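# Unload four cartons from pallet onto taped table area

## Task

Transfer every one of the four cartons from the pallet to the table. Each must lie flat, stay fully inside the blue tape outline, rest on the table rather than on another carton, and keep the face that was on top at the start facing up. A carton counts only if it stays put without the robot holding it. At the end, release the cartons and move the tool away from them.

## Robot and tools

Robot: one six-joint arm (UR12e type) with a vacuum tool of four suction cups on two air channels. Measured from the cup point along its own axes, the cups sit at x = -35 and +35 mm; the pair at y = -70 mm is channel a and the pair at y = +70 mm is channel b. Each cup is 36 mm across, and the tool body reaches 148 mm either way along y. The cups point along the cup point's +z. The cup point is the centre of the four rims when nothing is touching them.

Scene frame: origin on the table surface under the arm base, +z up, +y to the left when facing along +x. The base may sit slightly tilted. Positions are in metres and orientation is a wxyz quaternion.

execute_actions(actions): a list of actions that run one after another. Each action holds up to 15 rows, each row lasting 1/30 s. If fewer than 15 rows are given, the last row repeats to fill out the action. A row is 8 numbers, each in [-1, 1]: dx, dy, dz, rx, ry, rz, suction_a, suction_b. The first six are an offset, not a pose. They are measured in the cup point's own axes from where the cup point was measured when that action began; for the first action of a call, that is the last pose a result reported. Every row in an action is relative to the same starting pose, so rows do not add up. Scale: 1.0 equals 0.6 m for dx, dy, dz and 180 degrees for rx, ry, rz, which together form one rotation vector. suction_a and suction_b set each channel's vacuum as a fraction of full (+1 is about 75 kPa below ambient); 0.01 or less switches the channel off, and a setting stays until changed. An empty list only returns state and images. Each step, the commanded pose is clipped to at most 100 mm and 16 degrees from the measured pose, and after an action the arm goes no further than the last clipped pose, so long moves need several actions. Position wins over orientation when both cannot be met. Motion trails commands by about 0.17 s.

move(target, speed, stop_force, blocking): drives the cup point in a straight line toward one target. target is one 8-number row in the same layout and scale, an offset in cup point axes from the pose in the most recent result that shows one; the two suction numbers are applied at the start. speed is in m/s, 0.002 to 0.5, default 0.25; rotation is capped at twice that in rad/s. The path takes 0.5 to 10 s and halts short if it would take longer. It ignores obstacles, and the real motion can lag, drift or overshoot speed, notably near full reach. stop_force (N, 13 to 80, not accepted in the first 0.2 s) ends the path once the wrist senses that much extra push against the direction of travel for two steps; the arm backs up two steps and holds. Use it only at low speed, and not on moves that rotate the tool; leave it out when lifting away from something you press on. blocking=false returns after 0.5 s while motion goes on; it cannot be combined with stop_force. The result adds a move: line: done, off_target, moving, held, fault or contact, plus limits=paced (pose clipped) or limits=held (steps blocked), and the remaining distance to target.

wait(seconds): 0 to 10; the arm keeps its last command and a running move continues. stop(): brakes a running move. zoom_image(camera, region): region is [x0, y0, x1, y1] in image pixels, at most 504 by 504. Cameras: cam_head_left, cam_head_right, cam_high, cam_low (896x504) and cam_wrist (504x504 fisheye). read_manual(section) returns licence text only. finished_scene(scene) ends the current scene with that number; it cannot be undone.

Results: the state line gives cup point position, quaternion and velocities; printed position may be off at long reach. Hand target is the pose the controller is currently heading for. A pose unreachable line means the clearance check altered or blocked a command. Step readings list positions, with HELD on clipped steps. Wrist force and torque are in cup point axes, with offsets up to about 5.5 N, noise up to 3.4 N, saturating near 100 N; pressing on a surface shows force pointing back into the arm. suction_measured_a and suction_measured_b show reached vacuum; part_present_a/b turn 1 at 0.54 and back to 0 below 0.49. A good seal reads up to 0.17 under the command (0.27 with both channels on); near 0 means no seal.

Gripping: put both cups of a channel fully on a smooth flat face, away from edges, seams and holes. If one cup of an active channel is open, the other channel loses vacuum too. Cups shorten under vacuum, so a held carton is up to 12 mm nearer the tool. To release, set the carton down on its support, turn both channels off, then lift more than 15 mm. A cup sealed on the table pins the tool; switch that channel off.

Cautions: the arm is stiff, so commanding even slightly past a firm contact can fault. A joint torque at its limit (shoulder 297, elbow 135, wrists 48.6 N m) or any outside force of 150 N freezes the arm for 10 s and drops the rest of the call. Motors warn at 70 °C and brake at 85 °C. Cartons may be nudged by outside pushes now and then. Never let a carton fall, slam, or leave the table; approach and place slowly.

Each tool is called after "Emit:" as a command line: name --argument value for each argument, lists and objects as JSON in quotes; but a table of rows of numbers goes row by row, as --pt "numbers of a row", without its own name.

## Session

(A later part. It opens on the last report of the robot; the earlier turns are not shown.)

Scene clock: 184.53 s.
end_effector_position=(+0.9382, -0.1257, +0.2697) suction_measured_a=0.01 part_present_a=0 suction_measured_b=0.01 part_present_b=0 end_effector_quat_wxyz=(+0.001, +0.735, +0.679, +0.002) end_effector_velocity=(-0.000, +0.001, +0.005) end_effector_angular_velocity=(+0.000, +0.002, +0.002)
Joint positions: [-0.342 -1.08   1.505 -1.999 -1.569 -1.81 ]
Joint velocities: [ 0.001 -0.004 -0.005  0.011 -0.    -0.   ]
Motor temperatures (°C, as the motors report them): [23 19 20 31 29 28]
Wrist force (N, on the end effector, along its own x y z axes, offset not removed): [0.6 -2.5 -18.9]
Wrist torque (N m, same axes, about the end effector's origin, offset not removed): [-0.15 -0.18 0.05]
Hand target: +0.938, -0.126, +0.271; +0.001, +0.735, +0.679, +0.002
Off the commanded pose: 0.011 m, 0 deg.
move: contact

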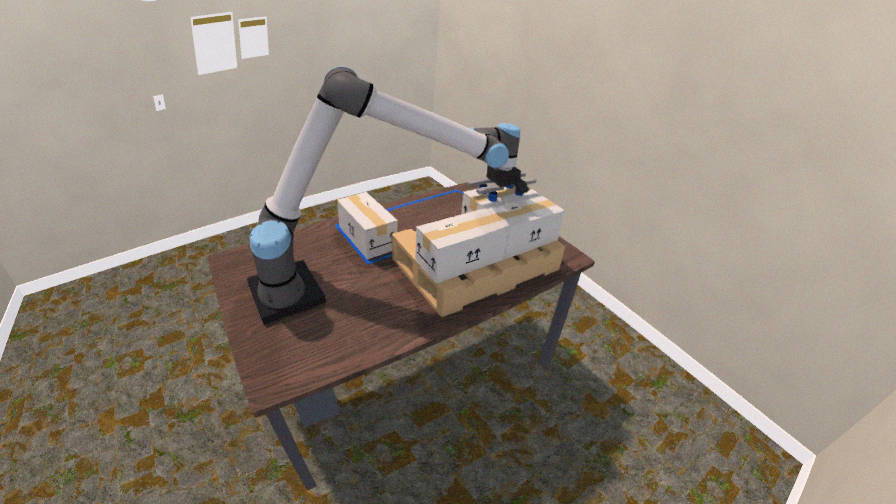

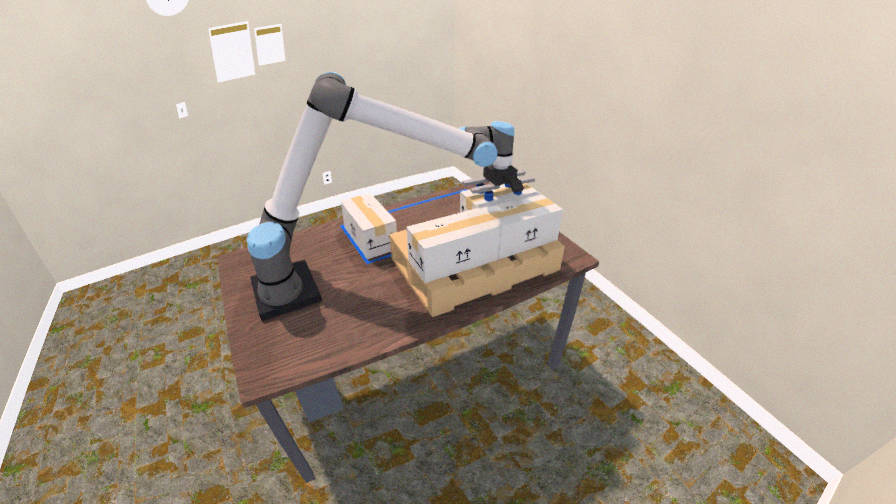

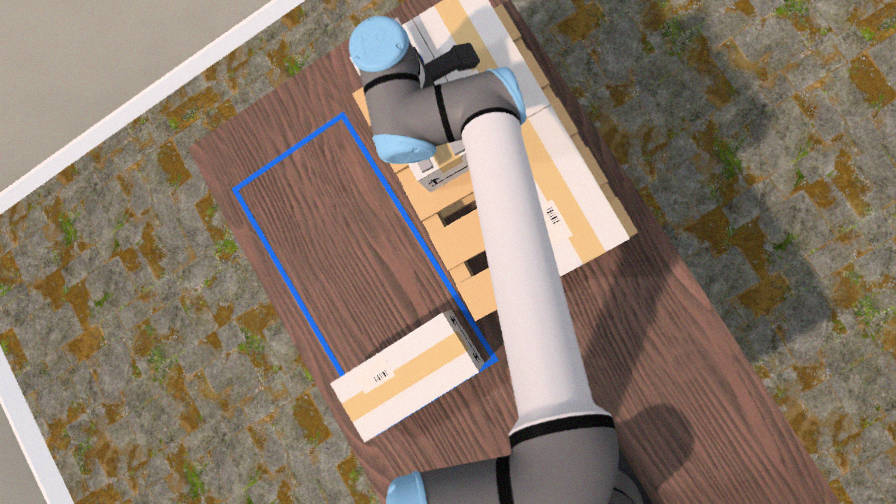

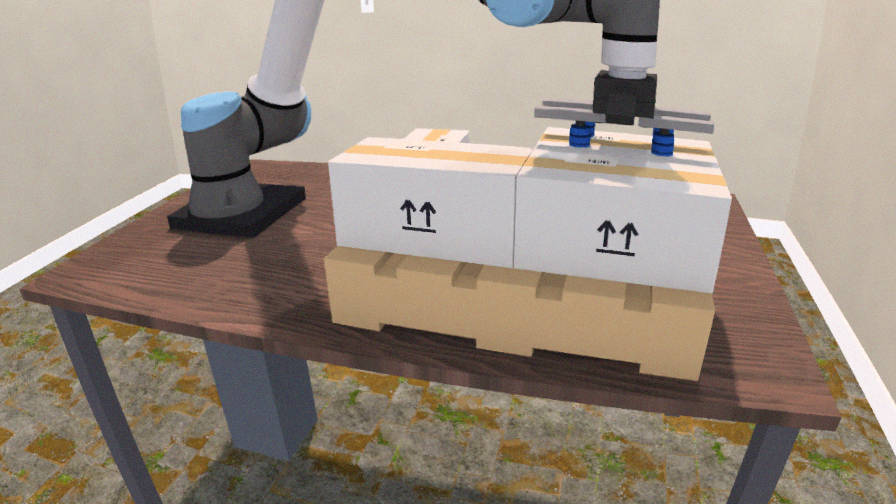

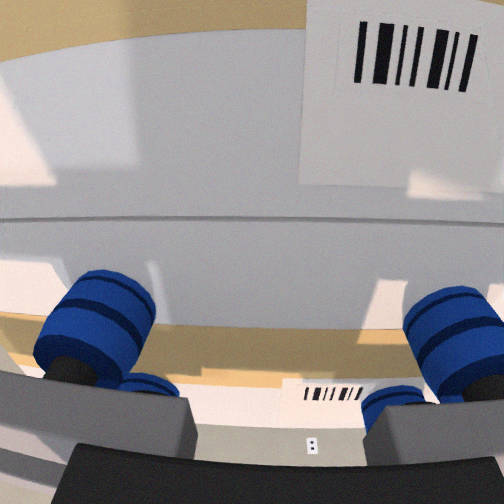

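Emit:
execute_actions --actions '[[[0,0,0.003,0,0,0,1,1]],[[0,0,0,0,0,0,1,1]],[[0.001,0,-0.006,0,0,0,1,1],[0.002,0,-0.012,0,0,0,1,1],[0.003,0,-0.018,0,0,0,1,1],[0.004,0,-0.026,0,0,0,1,1],[0.005,0,-0.034,0,0,0,1,1],[0.006,0,-0.042,0,0,0,1,1],[0.007,0,-0.048,0,0,0,1,1],[0.008,0,-0.055,0,0,0,1,1]]]'

Emit:
move --target '[0.587,0.024,0,0,0,-0.5205,1,1]' --speed 0.4

Emit:
move --target '[0,0,0.235,0,0,0,1,1]' --speed 0.2

Scene clock: 206.13 s.
end_effector_position=(+0.9384, -0.1214, +0.2980) suction_measured_a=0.64 part_present_a=1 suction_measured_b=0.64 part_present_b=1 end_effector_quat_wxyz=(+0.001, +0.734, +0.679, +0.002) end_effector_velocity=(+0.000, +0.004, +0.023) end_effector_angular_velocity=(+0.001, +0.002, +0.000)
Joint positions: [-0.337 -1.098  1.48  -1.956 -1.569 -1.806]
Joint velocities: [ 0.004 -0.013 -0.023  0.038  0.001  0.004]
Motor temperatures (°C, as the motors report them): [23 19 20 31 29 28]
Wrist force (N, on the end effector, along its own x y z axes, offset not removed): [-0.6 -1.6 19.5]
Wrist torque (N m, same axes, about the end effector's origin, offset not removed): [-0.56 0.12 0.09]
Hand target: +0.938, -0.121, +0.301; +0.001, +0.735, +0.679, +0.002
Off the commanded pose: 0.003 m, 0 deg.
Step readings (end_effector_position; steps 1 to 15: 1st action; 16 to 30: 2nd action; 31 to 45: 3rd action):
0: (+0.9382, -0.1257, +0.2707)
1: (+0.9382, -0.1257, +0.2707)
2: (+0.9382, -0.1257, +0.2705)
4: (+0.9381, -0.1257, +0.2695)
8: (+0.9381, -0.1257, +0.2684)
15: (+0.9382, -0.1257, +0.2680)
16: (+0.9382, -0.1257, +0.2679)
17: (+0.9382, -0.1257, +0.2679)
19: (+0.9382, -0.1257, +0.2679)
23: (+0.9382, -0.1257, +0.2679)
30: (+0.9382, -0.1257, +0.2679)
31: (+0.9382, -0.1257, +0.2679)
32: (+0.9381, -0.1256, +0.2682)
34: (+0.9381, -0.1252, +0.2709)
38: (+0.9383, -0.1235, +0.2830)
45: end_effector_position above

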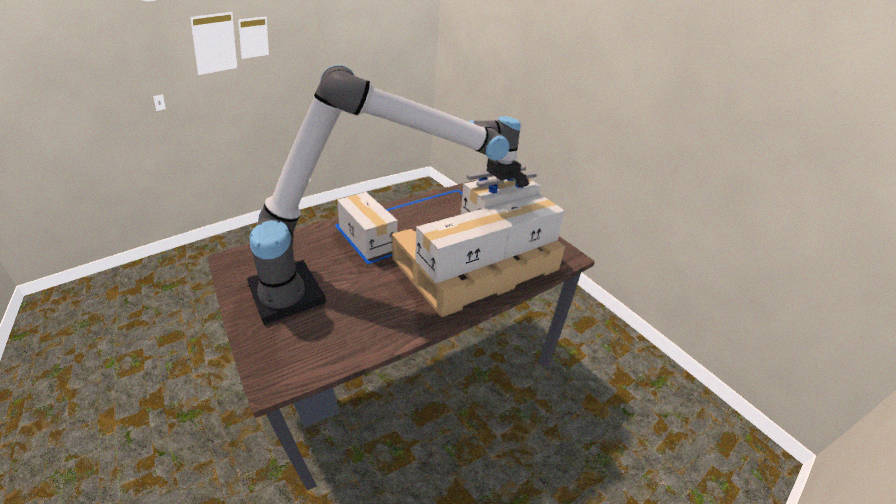

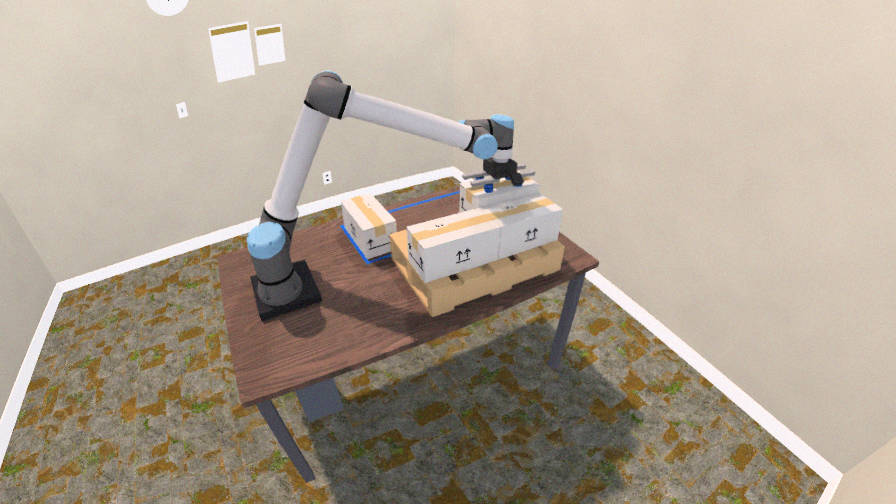

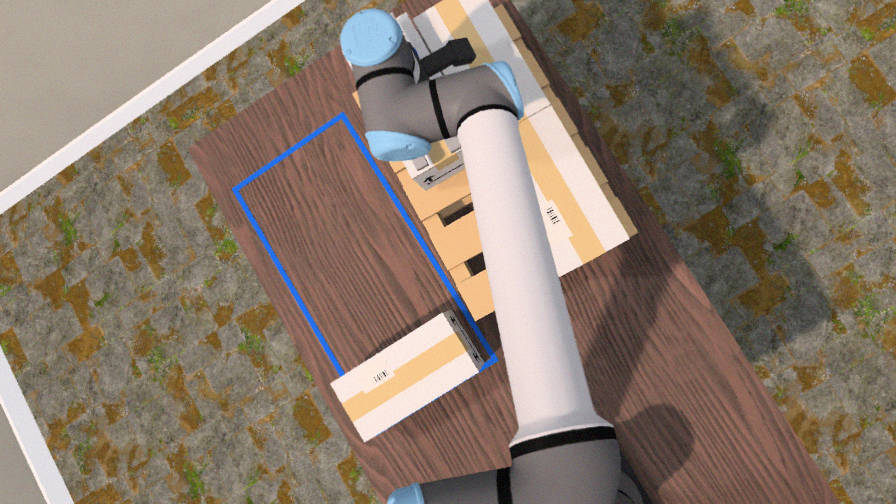

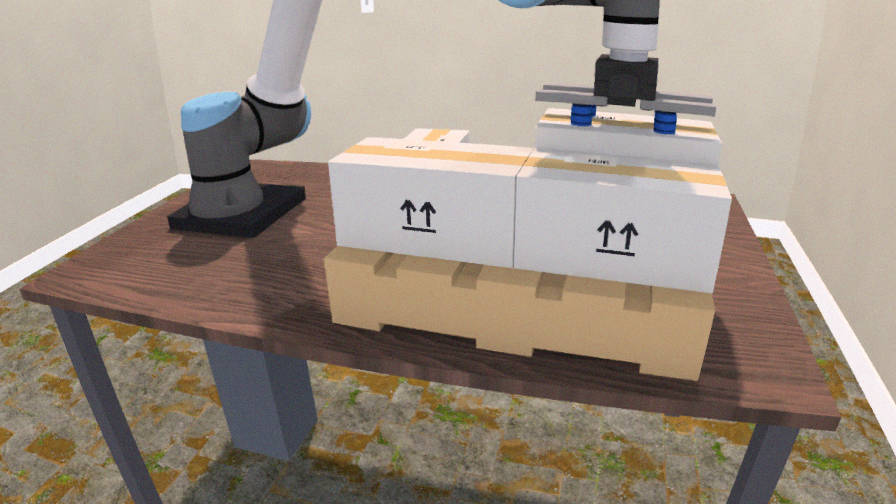

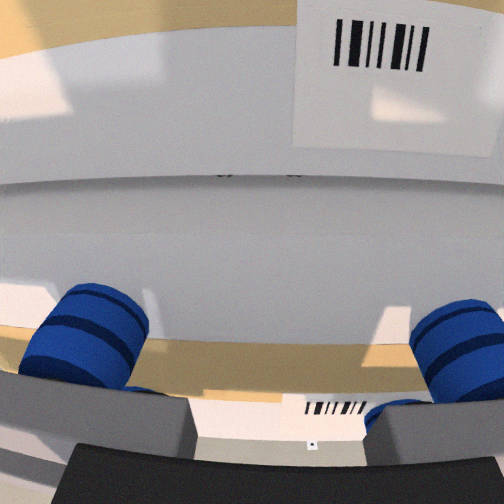

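Scene clock: 208.87 s.
end_effector_position=(+0.9805, +0.2281, +0.2987) suction_measured_a=0.64 part_present_a=1 suction_measured_b=0.64 part_present_b=1 end_effector_quat_wxyz=(+0.002, +0.008, +1.000, +0.001) end_effector_velocity=(-0.000, +0.004, -0.001) end_effector_angular_velocity=(+0.001, +0.002, +0.014)
Joint positions: [ 0.031 -1.003  1.33  -1.901 -1.57  -3.071]
Joint velocities: [ 0.003  0.002 -0.002  0.002  0.001 -0.01 ]
Motor temperatures (°C, as the motors report them): [23 19 20 31 29 28]
Wrist force (N, on the end effector, along its own x y z axes, offset not removed): [0.8 -0.8 16.9]
Wrist torque (N m, same axes, about the end effector's origin, offset not removed): [-0.47 -0.10 0.11]
Hand target: +0.981, +0.228, +0.299; +0.002, +0.007, +1.000, +0.001
Off the commanded pose: 0.000 m, 0 deg.
move: done

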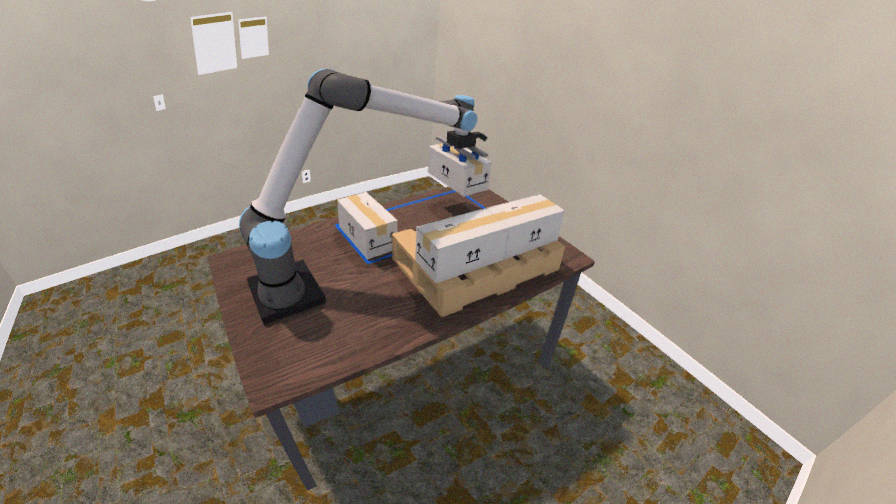

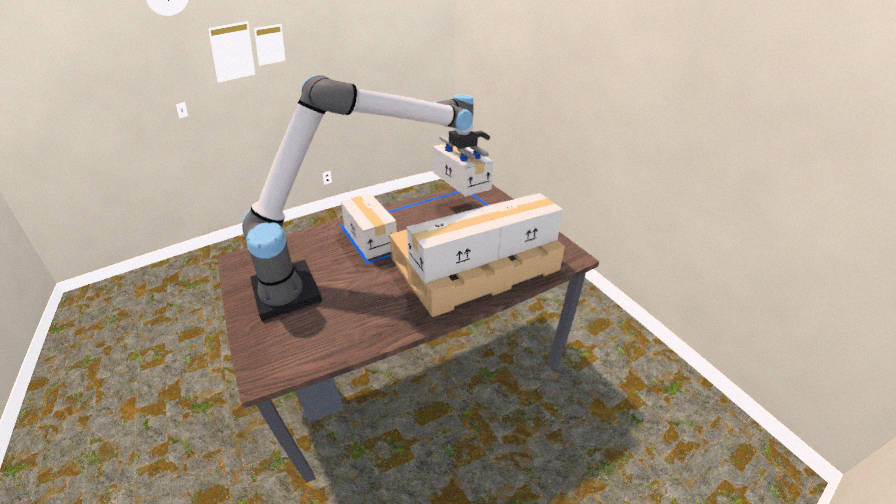

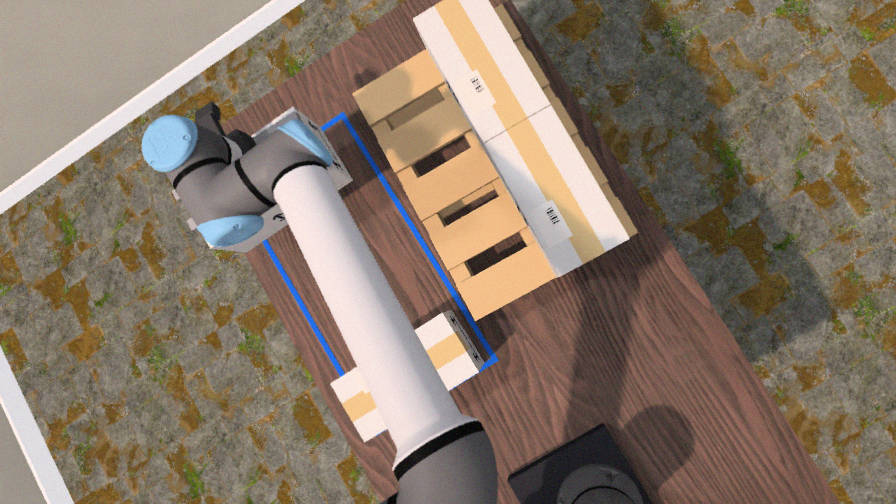

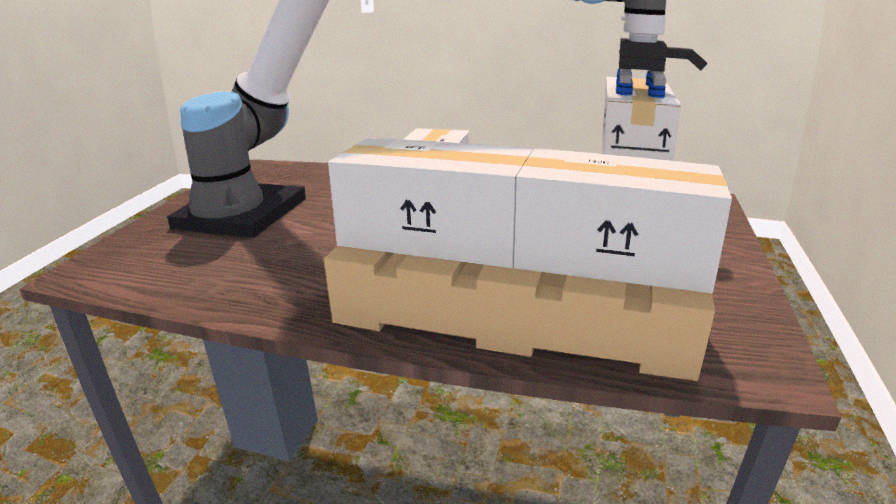

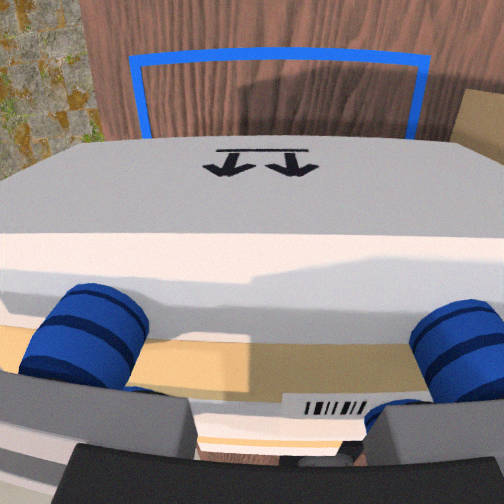

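Scene clock: 210.20 s.
end_effector_position=(+0.9810, +0.2284, +0.1581) suction_measured_a=0.64 part_present_a=1 suction_measured_b=0.64 part_present_b=1 end_effector_quat_wxyz=(+0.002, +0.008, +1.000, +0.001) end_effector_velocity=(+0.000, +0.002, -0.002) end_effector_angular_velocity=(+0.001, -0.001, +0.002)
Joint positions: [ 0.032 -0.905  1.436 -2.106 -1.57  -3.07 ]
Joint velocities: [ 0.002  0.003  0.    -0.004  0.001  0.   ]
Motor temperatures (°C, as the motors report them): [23 19 20 31 29 28]
Wrist force (N, on the end effector, along its own x y z axes, offset not removed): [1.9 -3.0 16.7]
Wrist torque (N m, same axes, about the end effector's origin, offset not removed): [-0.77 -0.26 0.09]
Hand target: +0.981, +0.228, +0.158; +0.002, +0.008, +1.000, +0.001
Off the commanded pose: 0.000 m, 0 deg.
move: done

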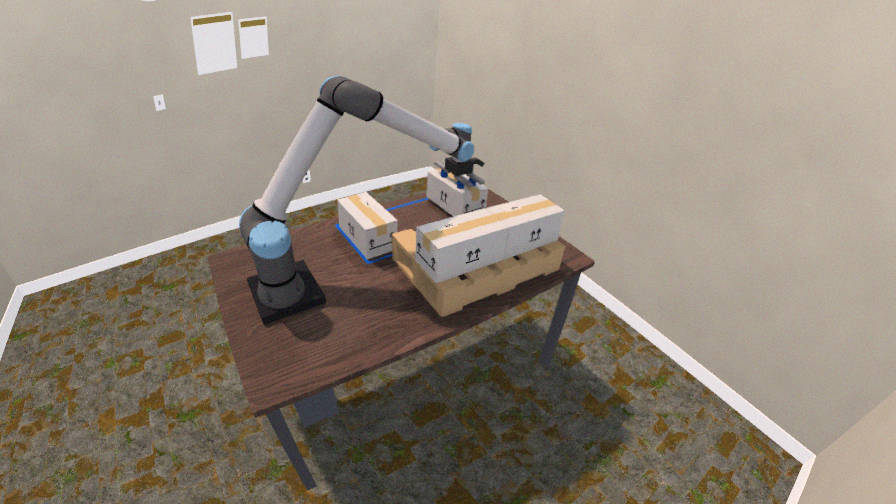

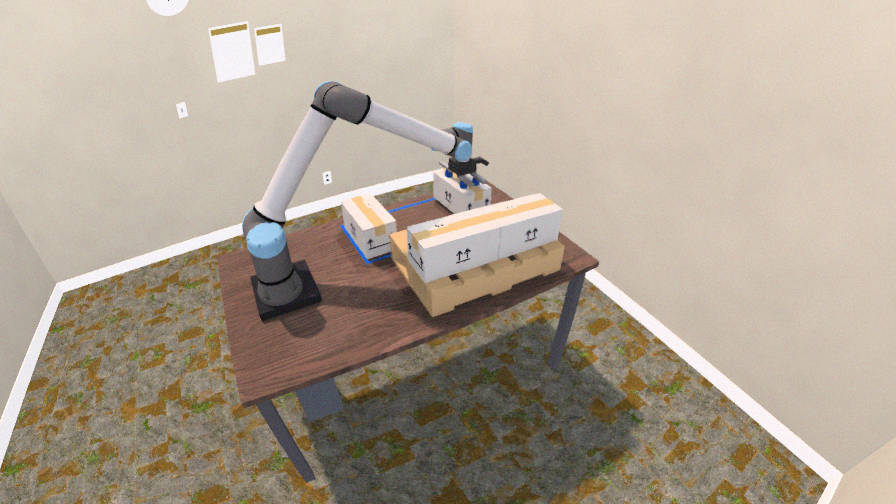

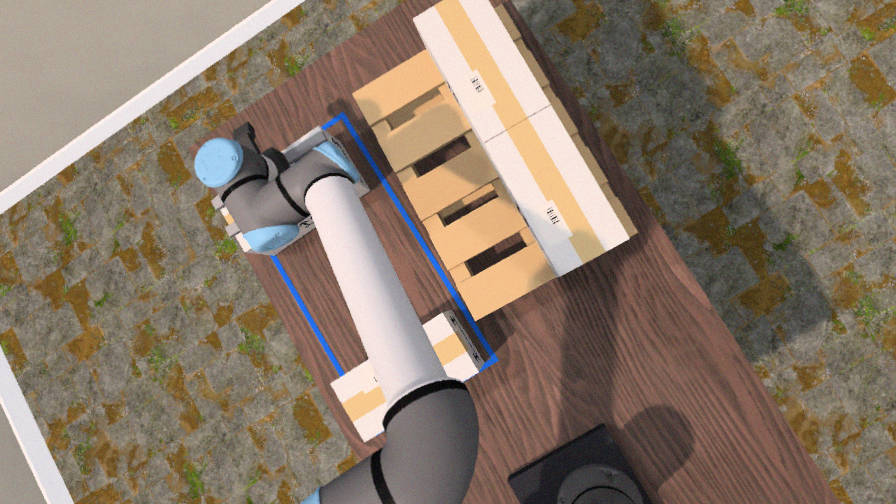

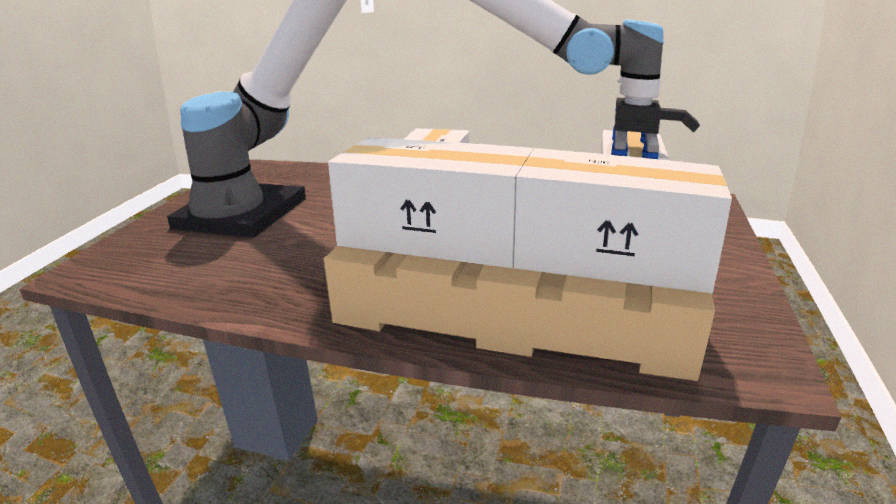

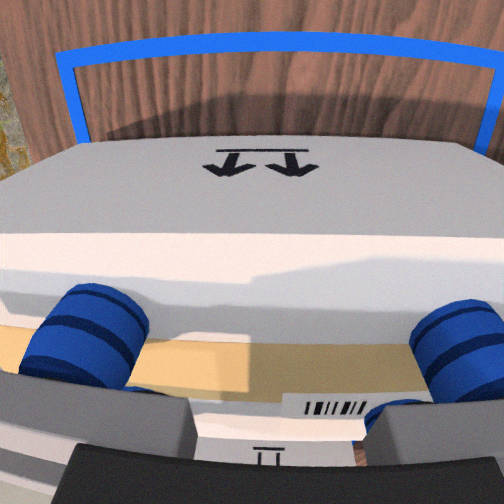

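Emit:
move --target '[-0.042,-0.023,0.02,0,0,0,1,1]' --speed 0.08

Scene clock: 218.60 s.
end_effector_position=(+1.0057, +0.2143, +0.1463) suction_measured_a=0.64 part_present_a=1 suction_measured_b=0.64 part_present_b=1 end_effector_quat_wxyz=(+0.002, +0.008, +1.000, +0.001) end_effector_velocity=(+0.002, -0.001, -0.002) end_effector_angular_velocity=(-0.000, +0.002, +0.000)
Joint positions: [ 0.016 -0.865  1.388 -2.098 -1.57  -3.086]
Joint velocities: [-0.001  0.004 -0.004  0.001 -0.    -0.001]
Motor temperatures (°C, as the motors report them): [23 19 20 31 29 28]
Wrist force (N, on the end effector, along its own x y z axes, offset not removed): [-1.7 1.5 16.1]
Wrist torque (N m, same axes, about the end effector's origin, offset not removed): [-0.07 0.27 0.05]
Hand target: +1.006, +0.214, +0.146; +0.002, +0.008, +1.000, +0.001
Off the commanded pose: 0.000 m, 0 deg.
move: done

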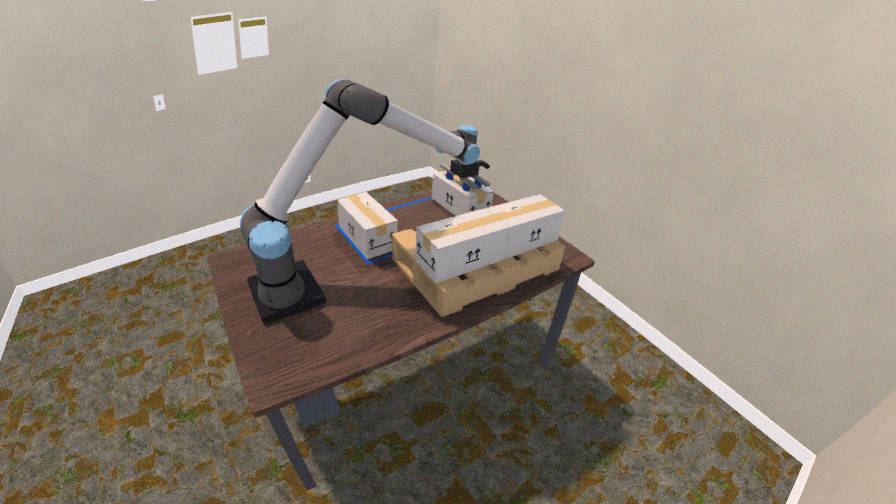

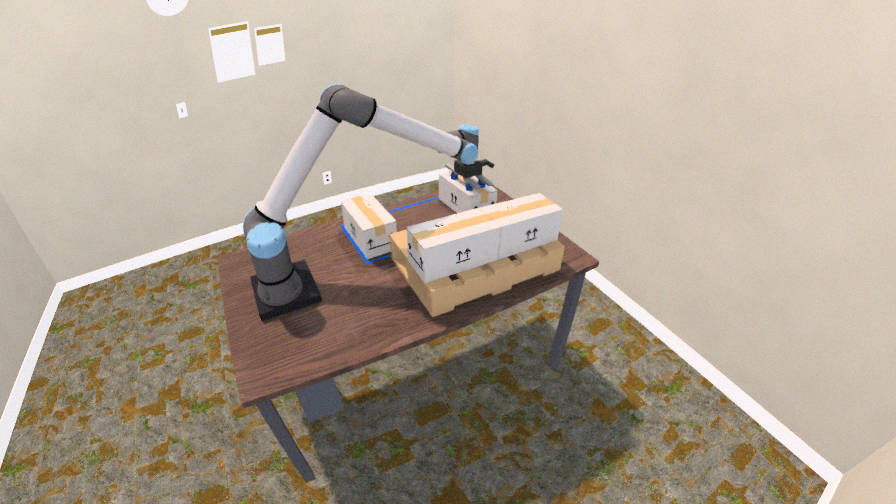

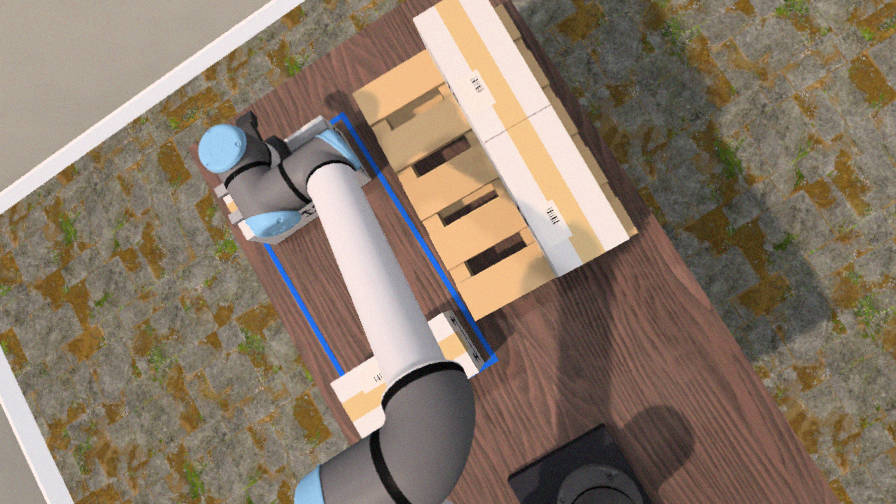

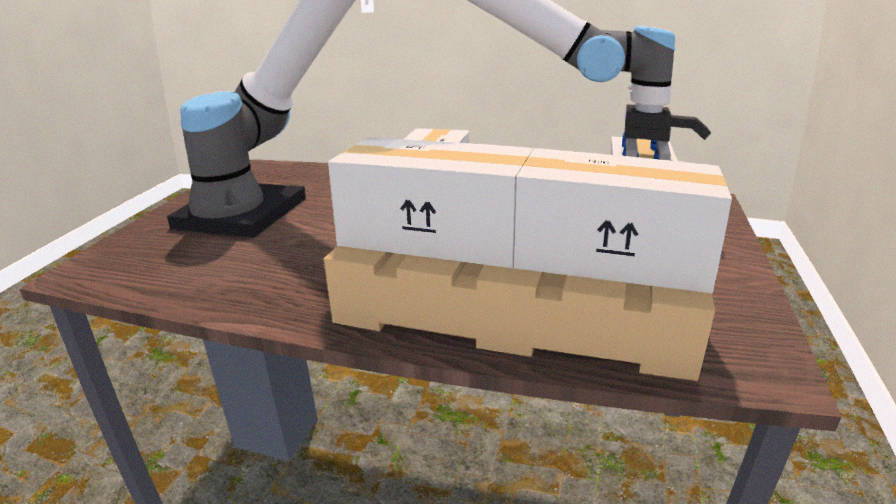

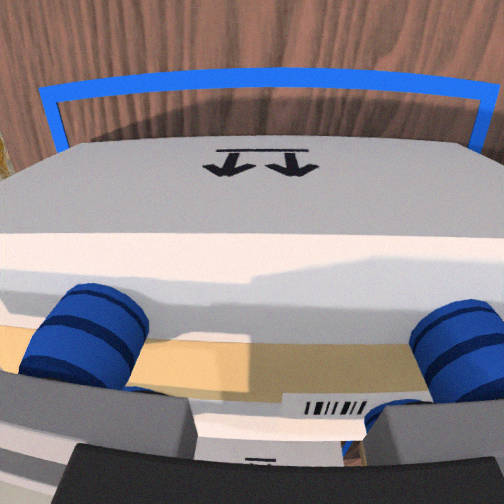

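Emit:
move --target '[0,0,0.008,0,0,0,1,1]' --speed 0.02

Emit:
move --target '[0,0,0.015,0,0,0,1,1]' --speed 0.003 --stop_force 13

Scene clock: 227.90 s.
end_effector_position=(+1.0058, +0.2142, +0.1418) suction_measured_a=0.64 part_present_a=1 suction_measured_b=0.64 part_present_b=1 end_effector_quat_wxyz=(+0.002, +0.008, +1.000, +0.001) end_effector_velocity=(-0.000, +0.002, -0.001) end_effector_angular_velocity=(+0.000, -0.001, +0.002)
Joint positions: [ 0.016 -0.861  1.39  -2.104 -1.57  -3.086]
Joint velocities: [ 0.002  0.001  0.001 -0.003  0.     0.   ]
Motor temperatures (°C, as the motors report them): [23 19 20 31 29 28]
Wrist force (N, on the end effector, along its own x y z axes, offset not removed): [0.3 0.0 18.7]
Wrist torque (N m, same axes, about the end effector's origin, offset not removed): [-0.42 -0.07 0.10]
Hand target: +1.006, +0.214, +0.142; +0.002, +0.008, +1.000, +0.001
Off the commanded pose: 0.000 m, 0 deg.
move: done

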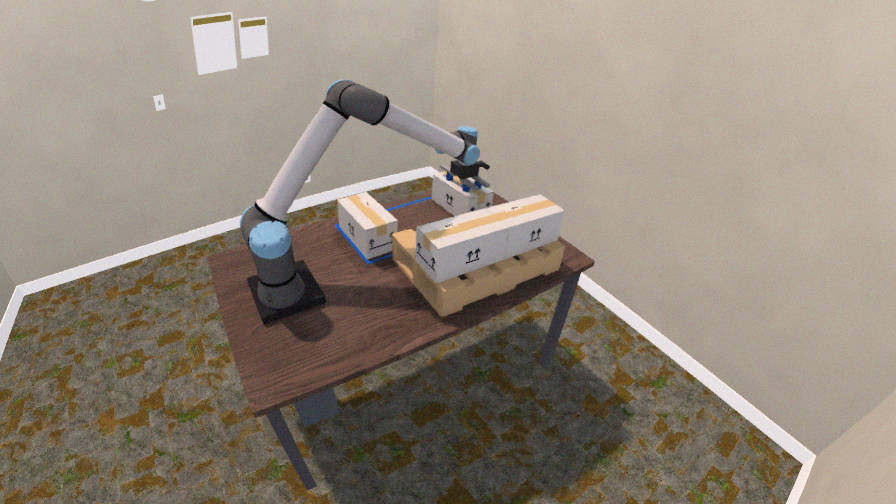

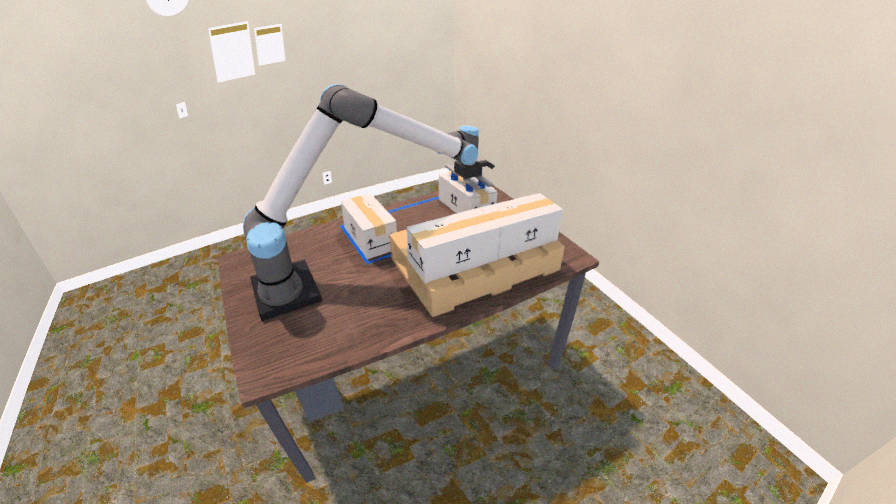

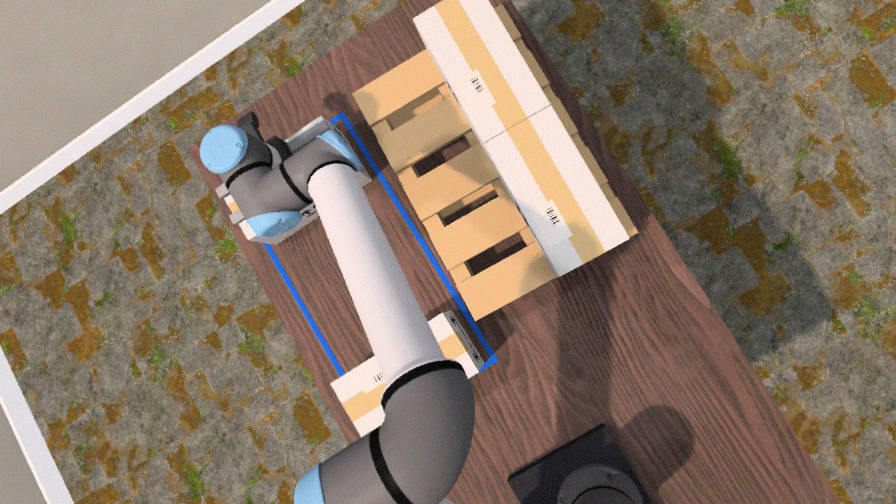

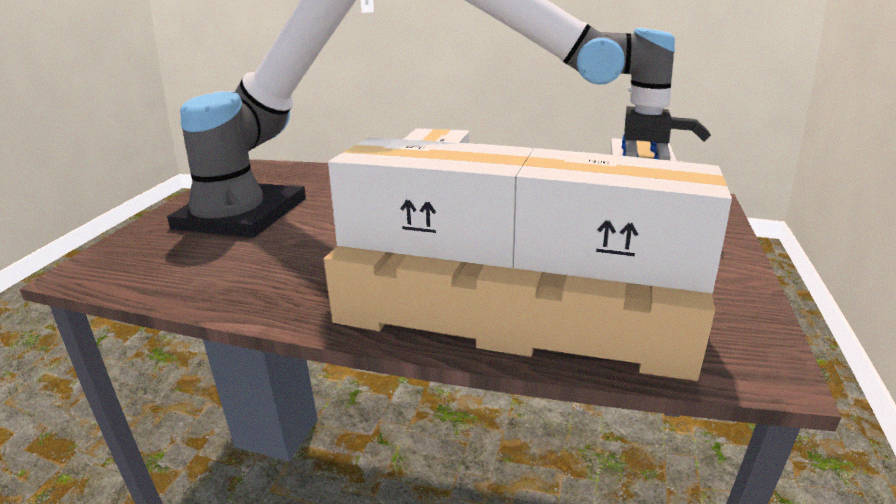

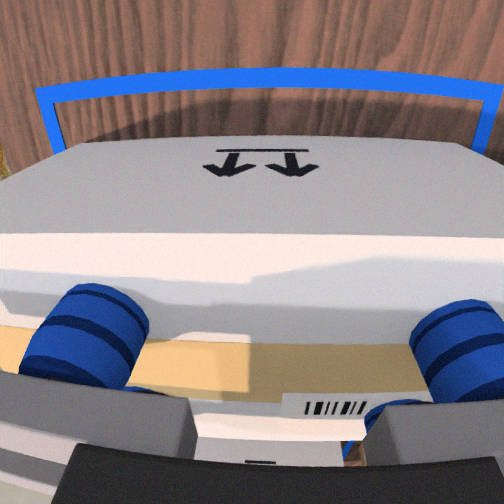

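Scene clock: 229.57 s.
end_effector_position=(+1.0059, +0.2142, +0.1380) suction_measured_a=0.64 part_present_a=1 suction_measured_b=0.64 part_present_b=1 end_effector_quat_wxyz=(+0.002, +0.008, +1.000, +0.001) end_effector_velocity=(-0.001, +0.001, -0.000) end_effector_angular_velocity=(-0.000, +0.003, +0.001)
Joint positions: [ 0.016 -0.858  1.392 -2.109 -1.57  -3.086]
Joint velocities: [ 0.001 -0.001  0.001  0.002  0.    -0.   ]
Motor temperatures (°C, as the motors report them): [23 19 20 31 29 28]
Wrist force (N, on the end effector, along its own x y z axes, offset not removed): [4.1 1.7 -4.7]
Wrist torque (N m, same axes, about the end effector's origin, offset not removed): [1.83 0.73 0.81]
Hand target: +1.006, +0.214, +0.138; +0.002, +0.008, +1.000, +0.001
Off the commanded pose: 0.005 m, 0 deg.
move: contact

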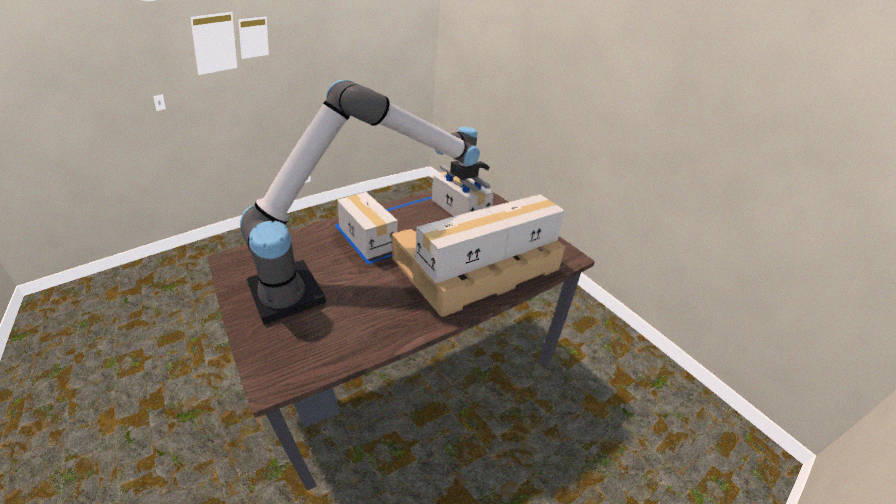

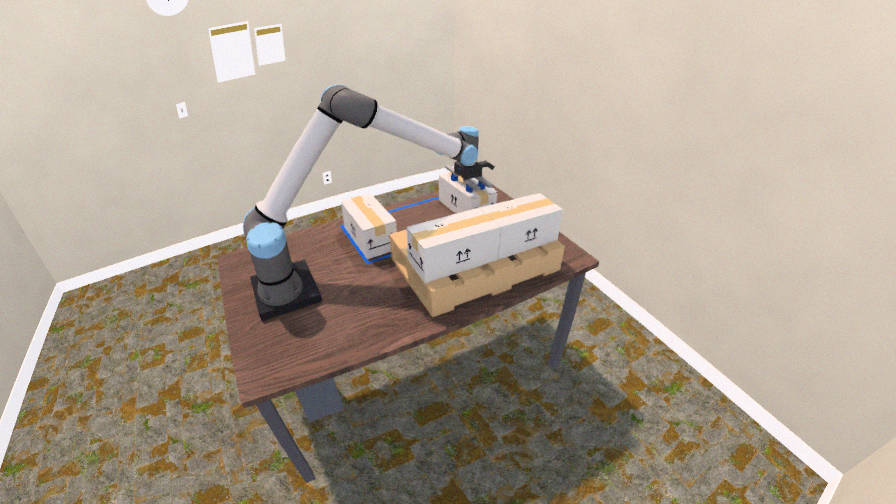

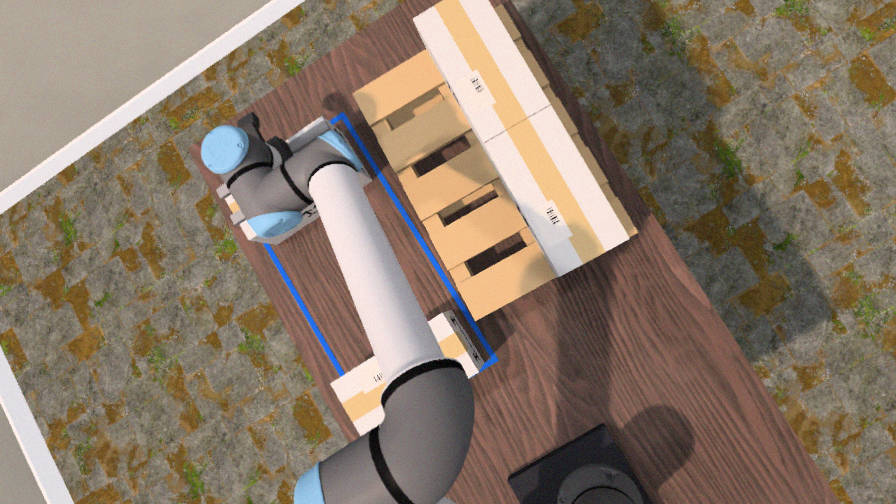

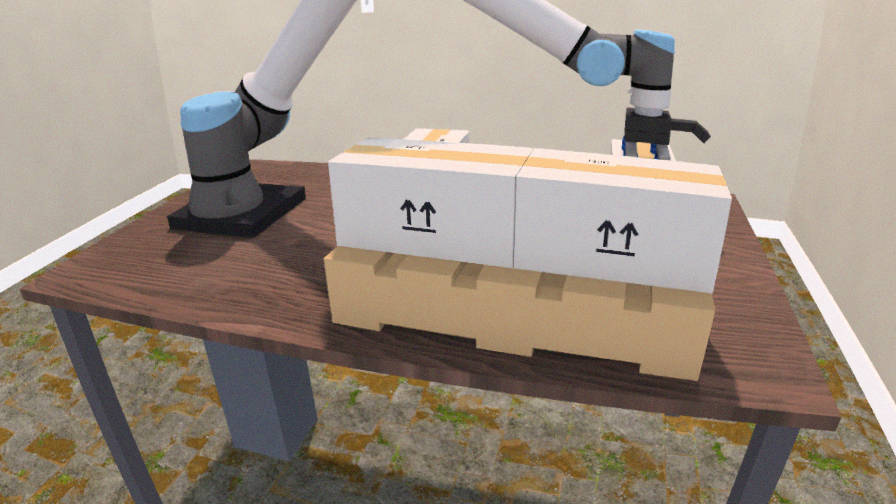

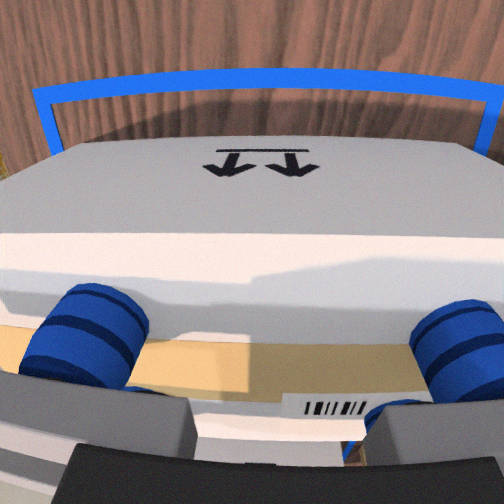

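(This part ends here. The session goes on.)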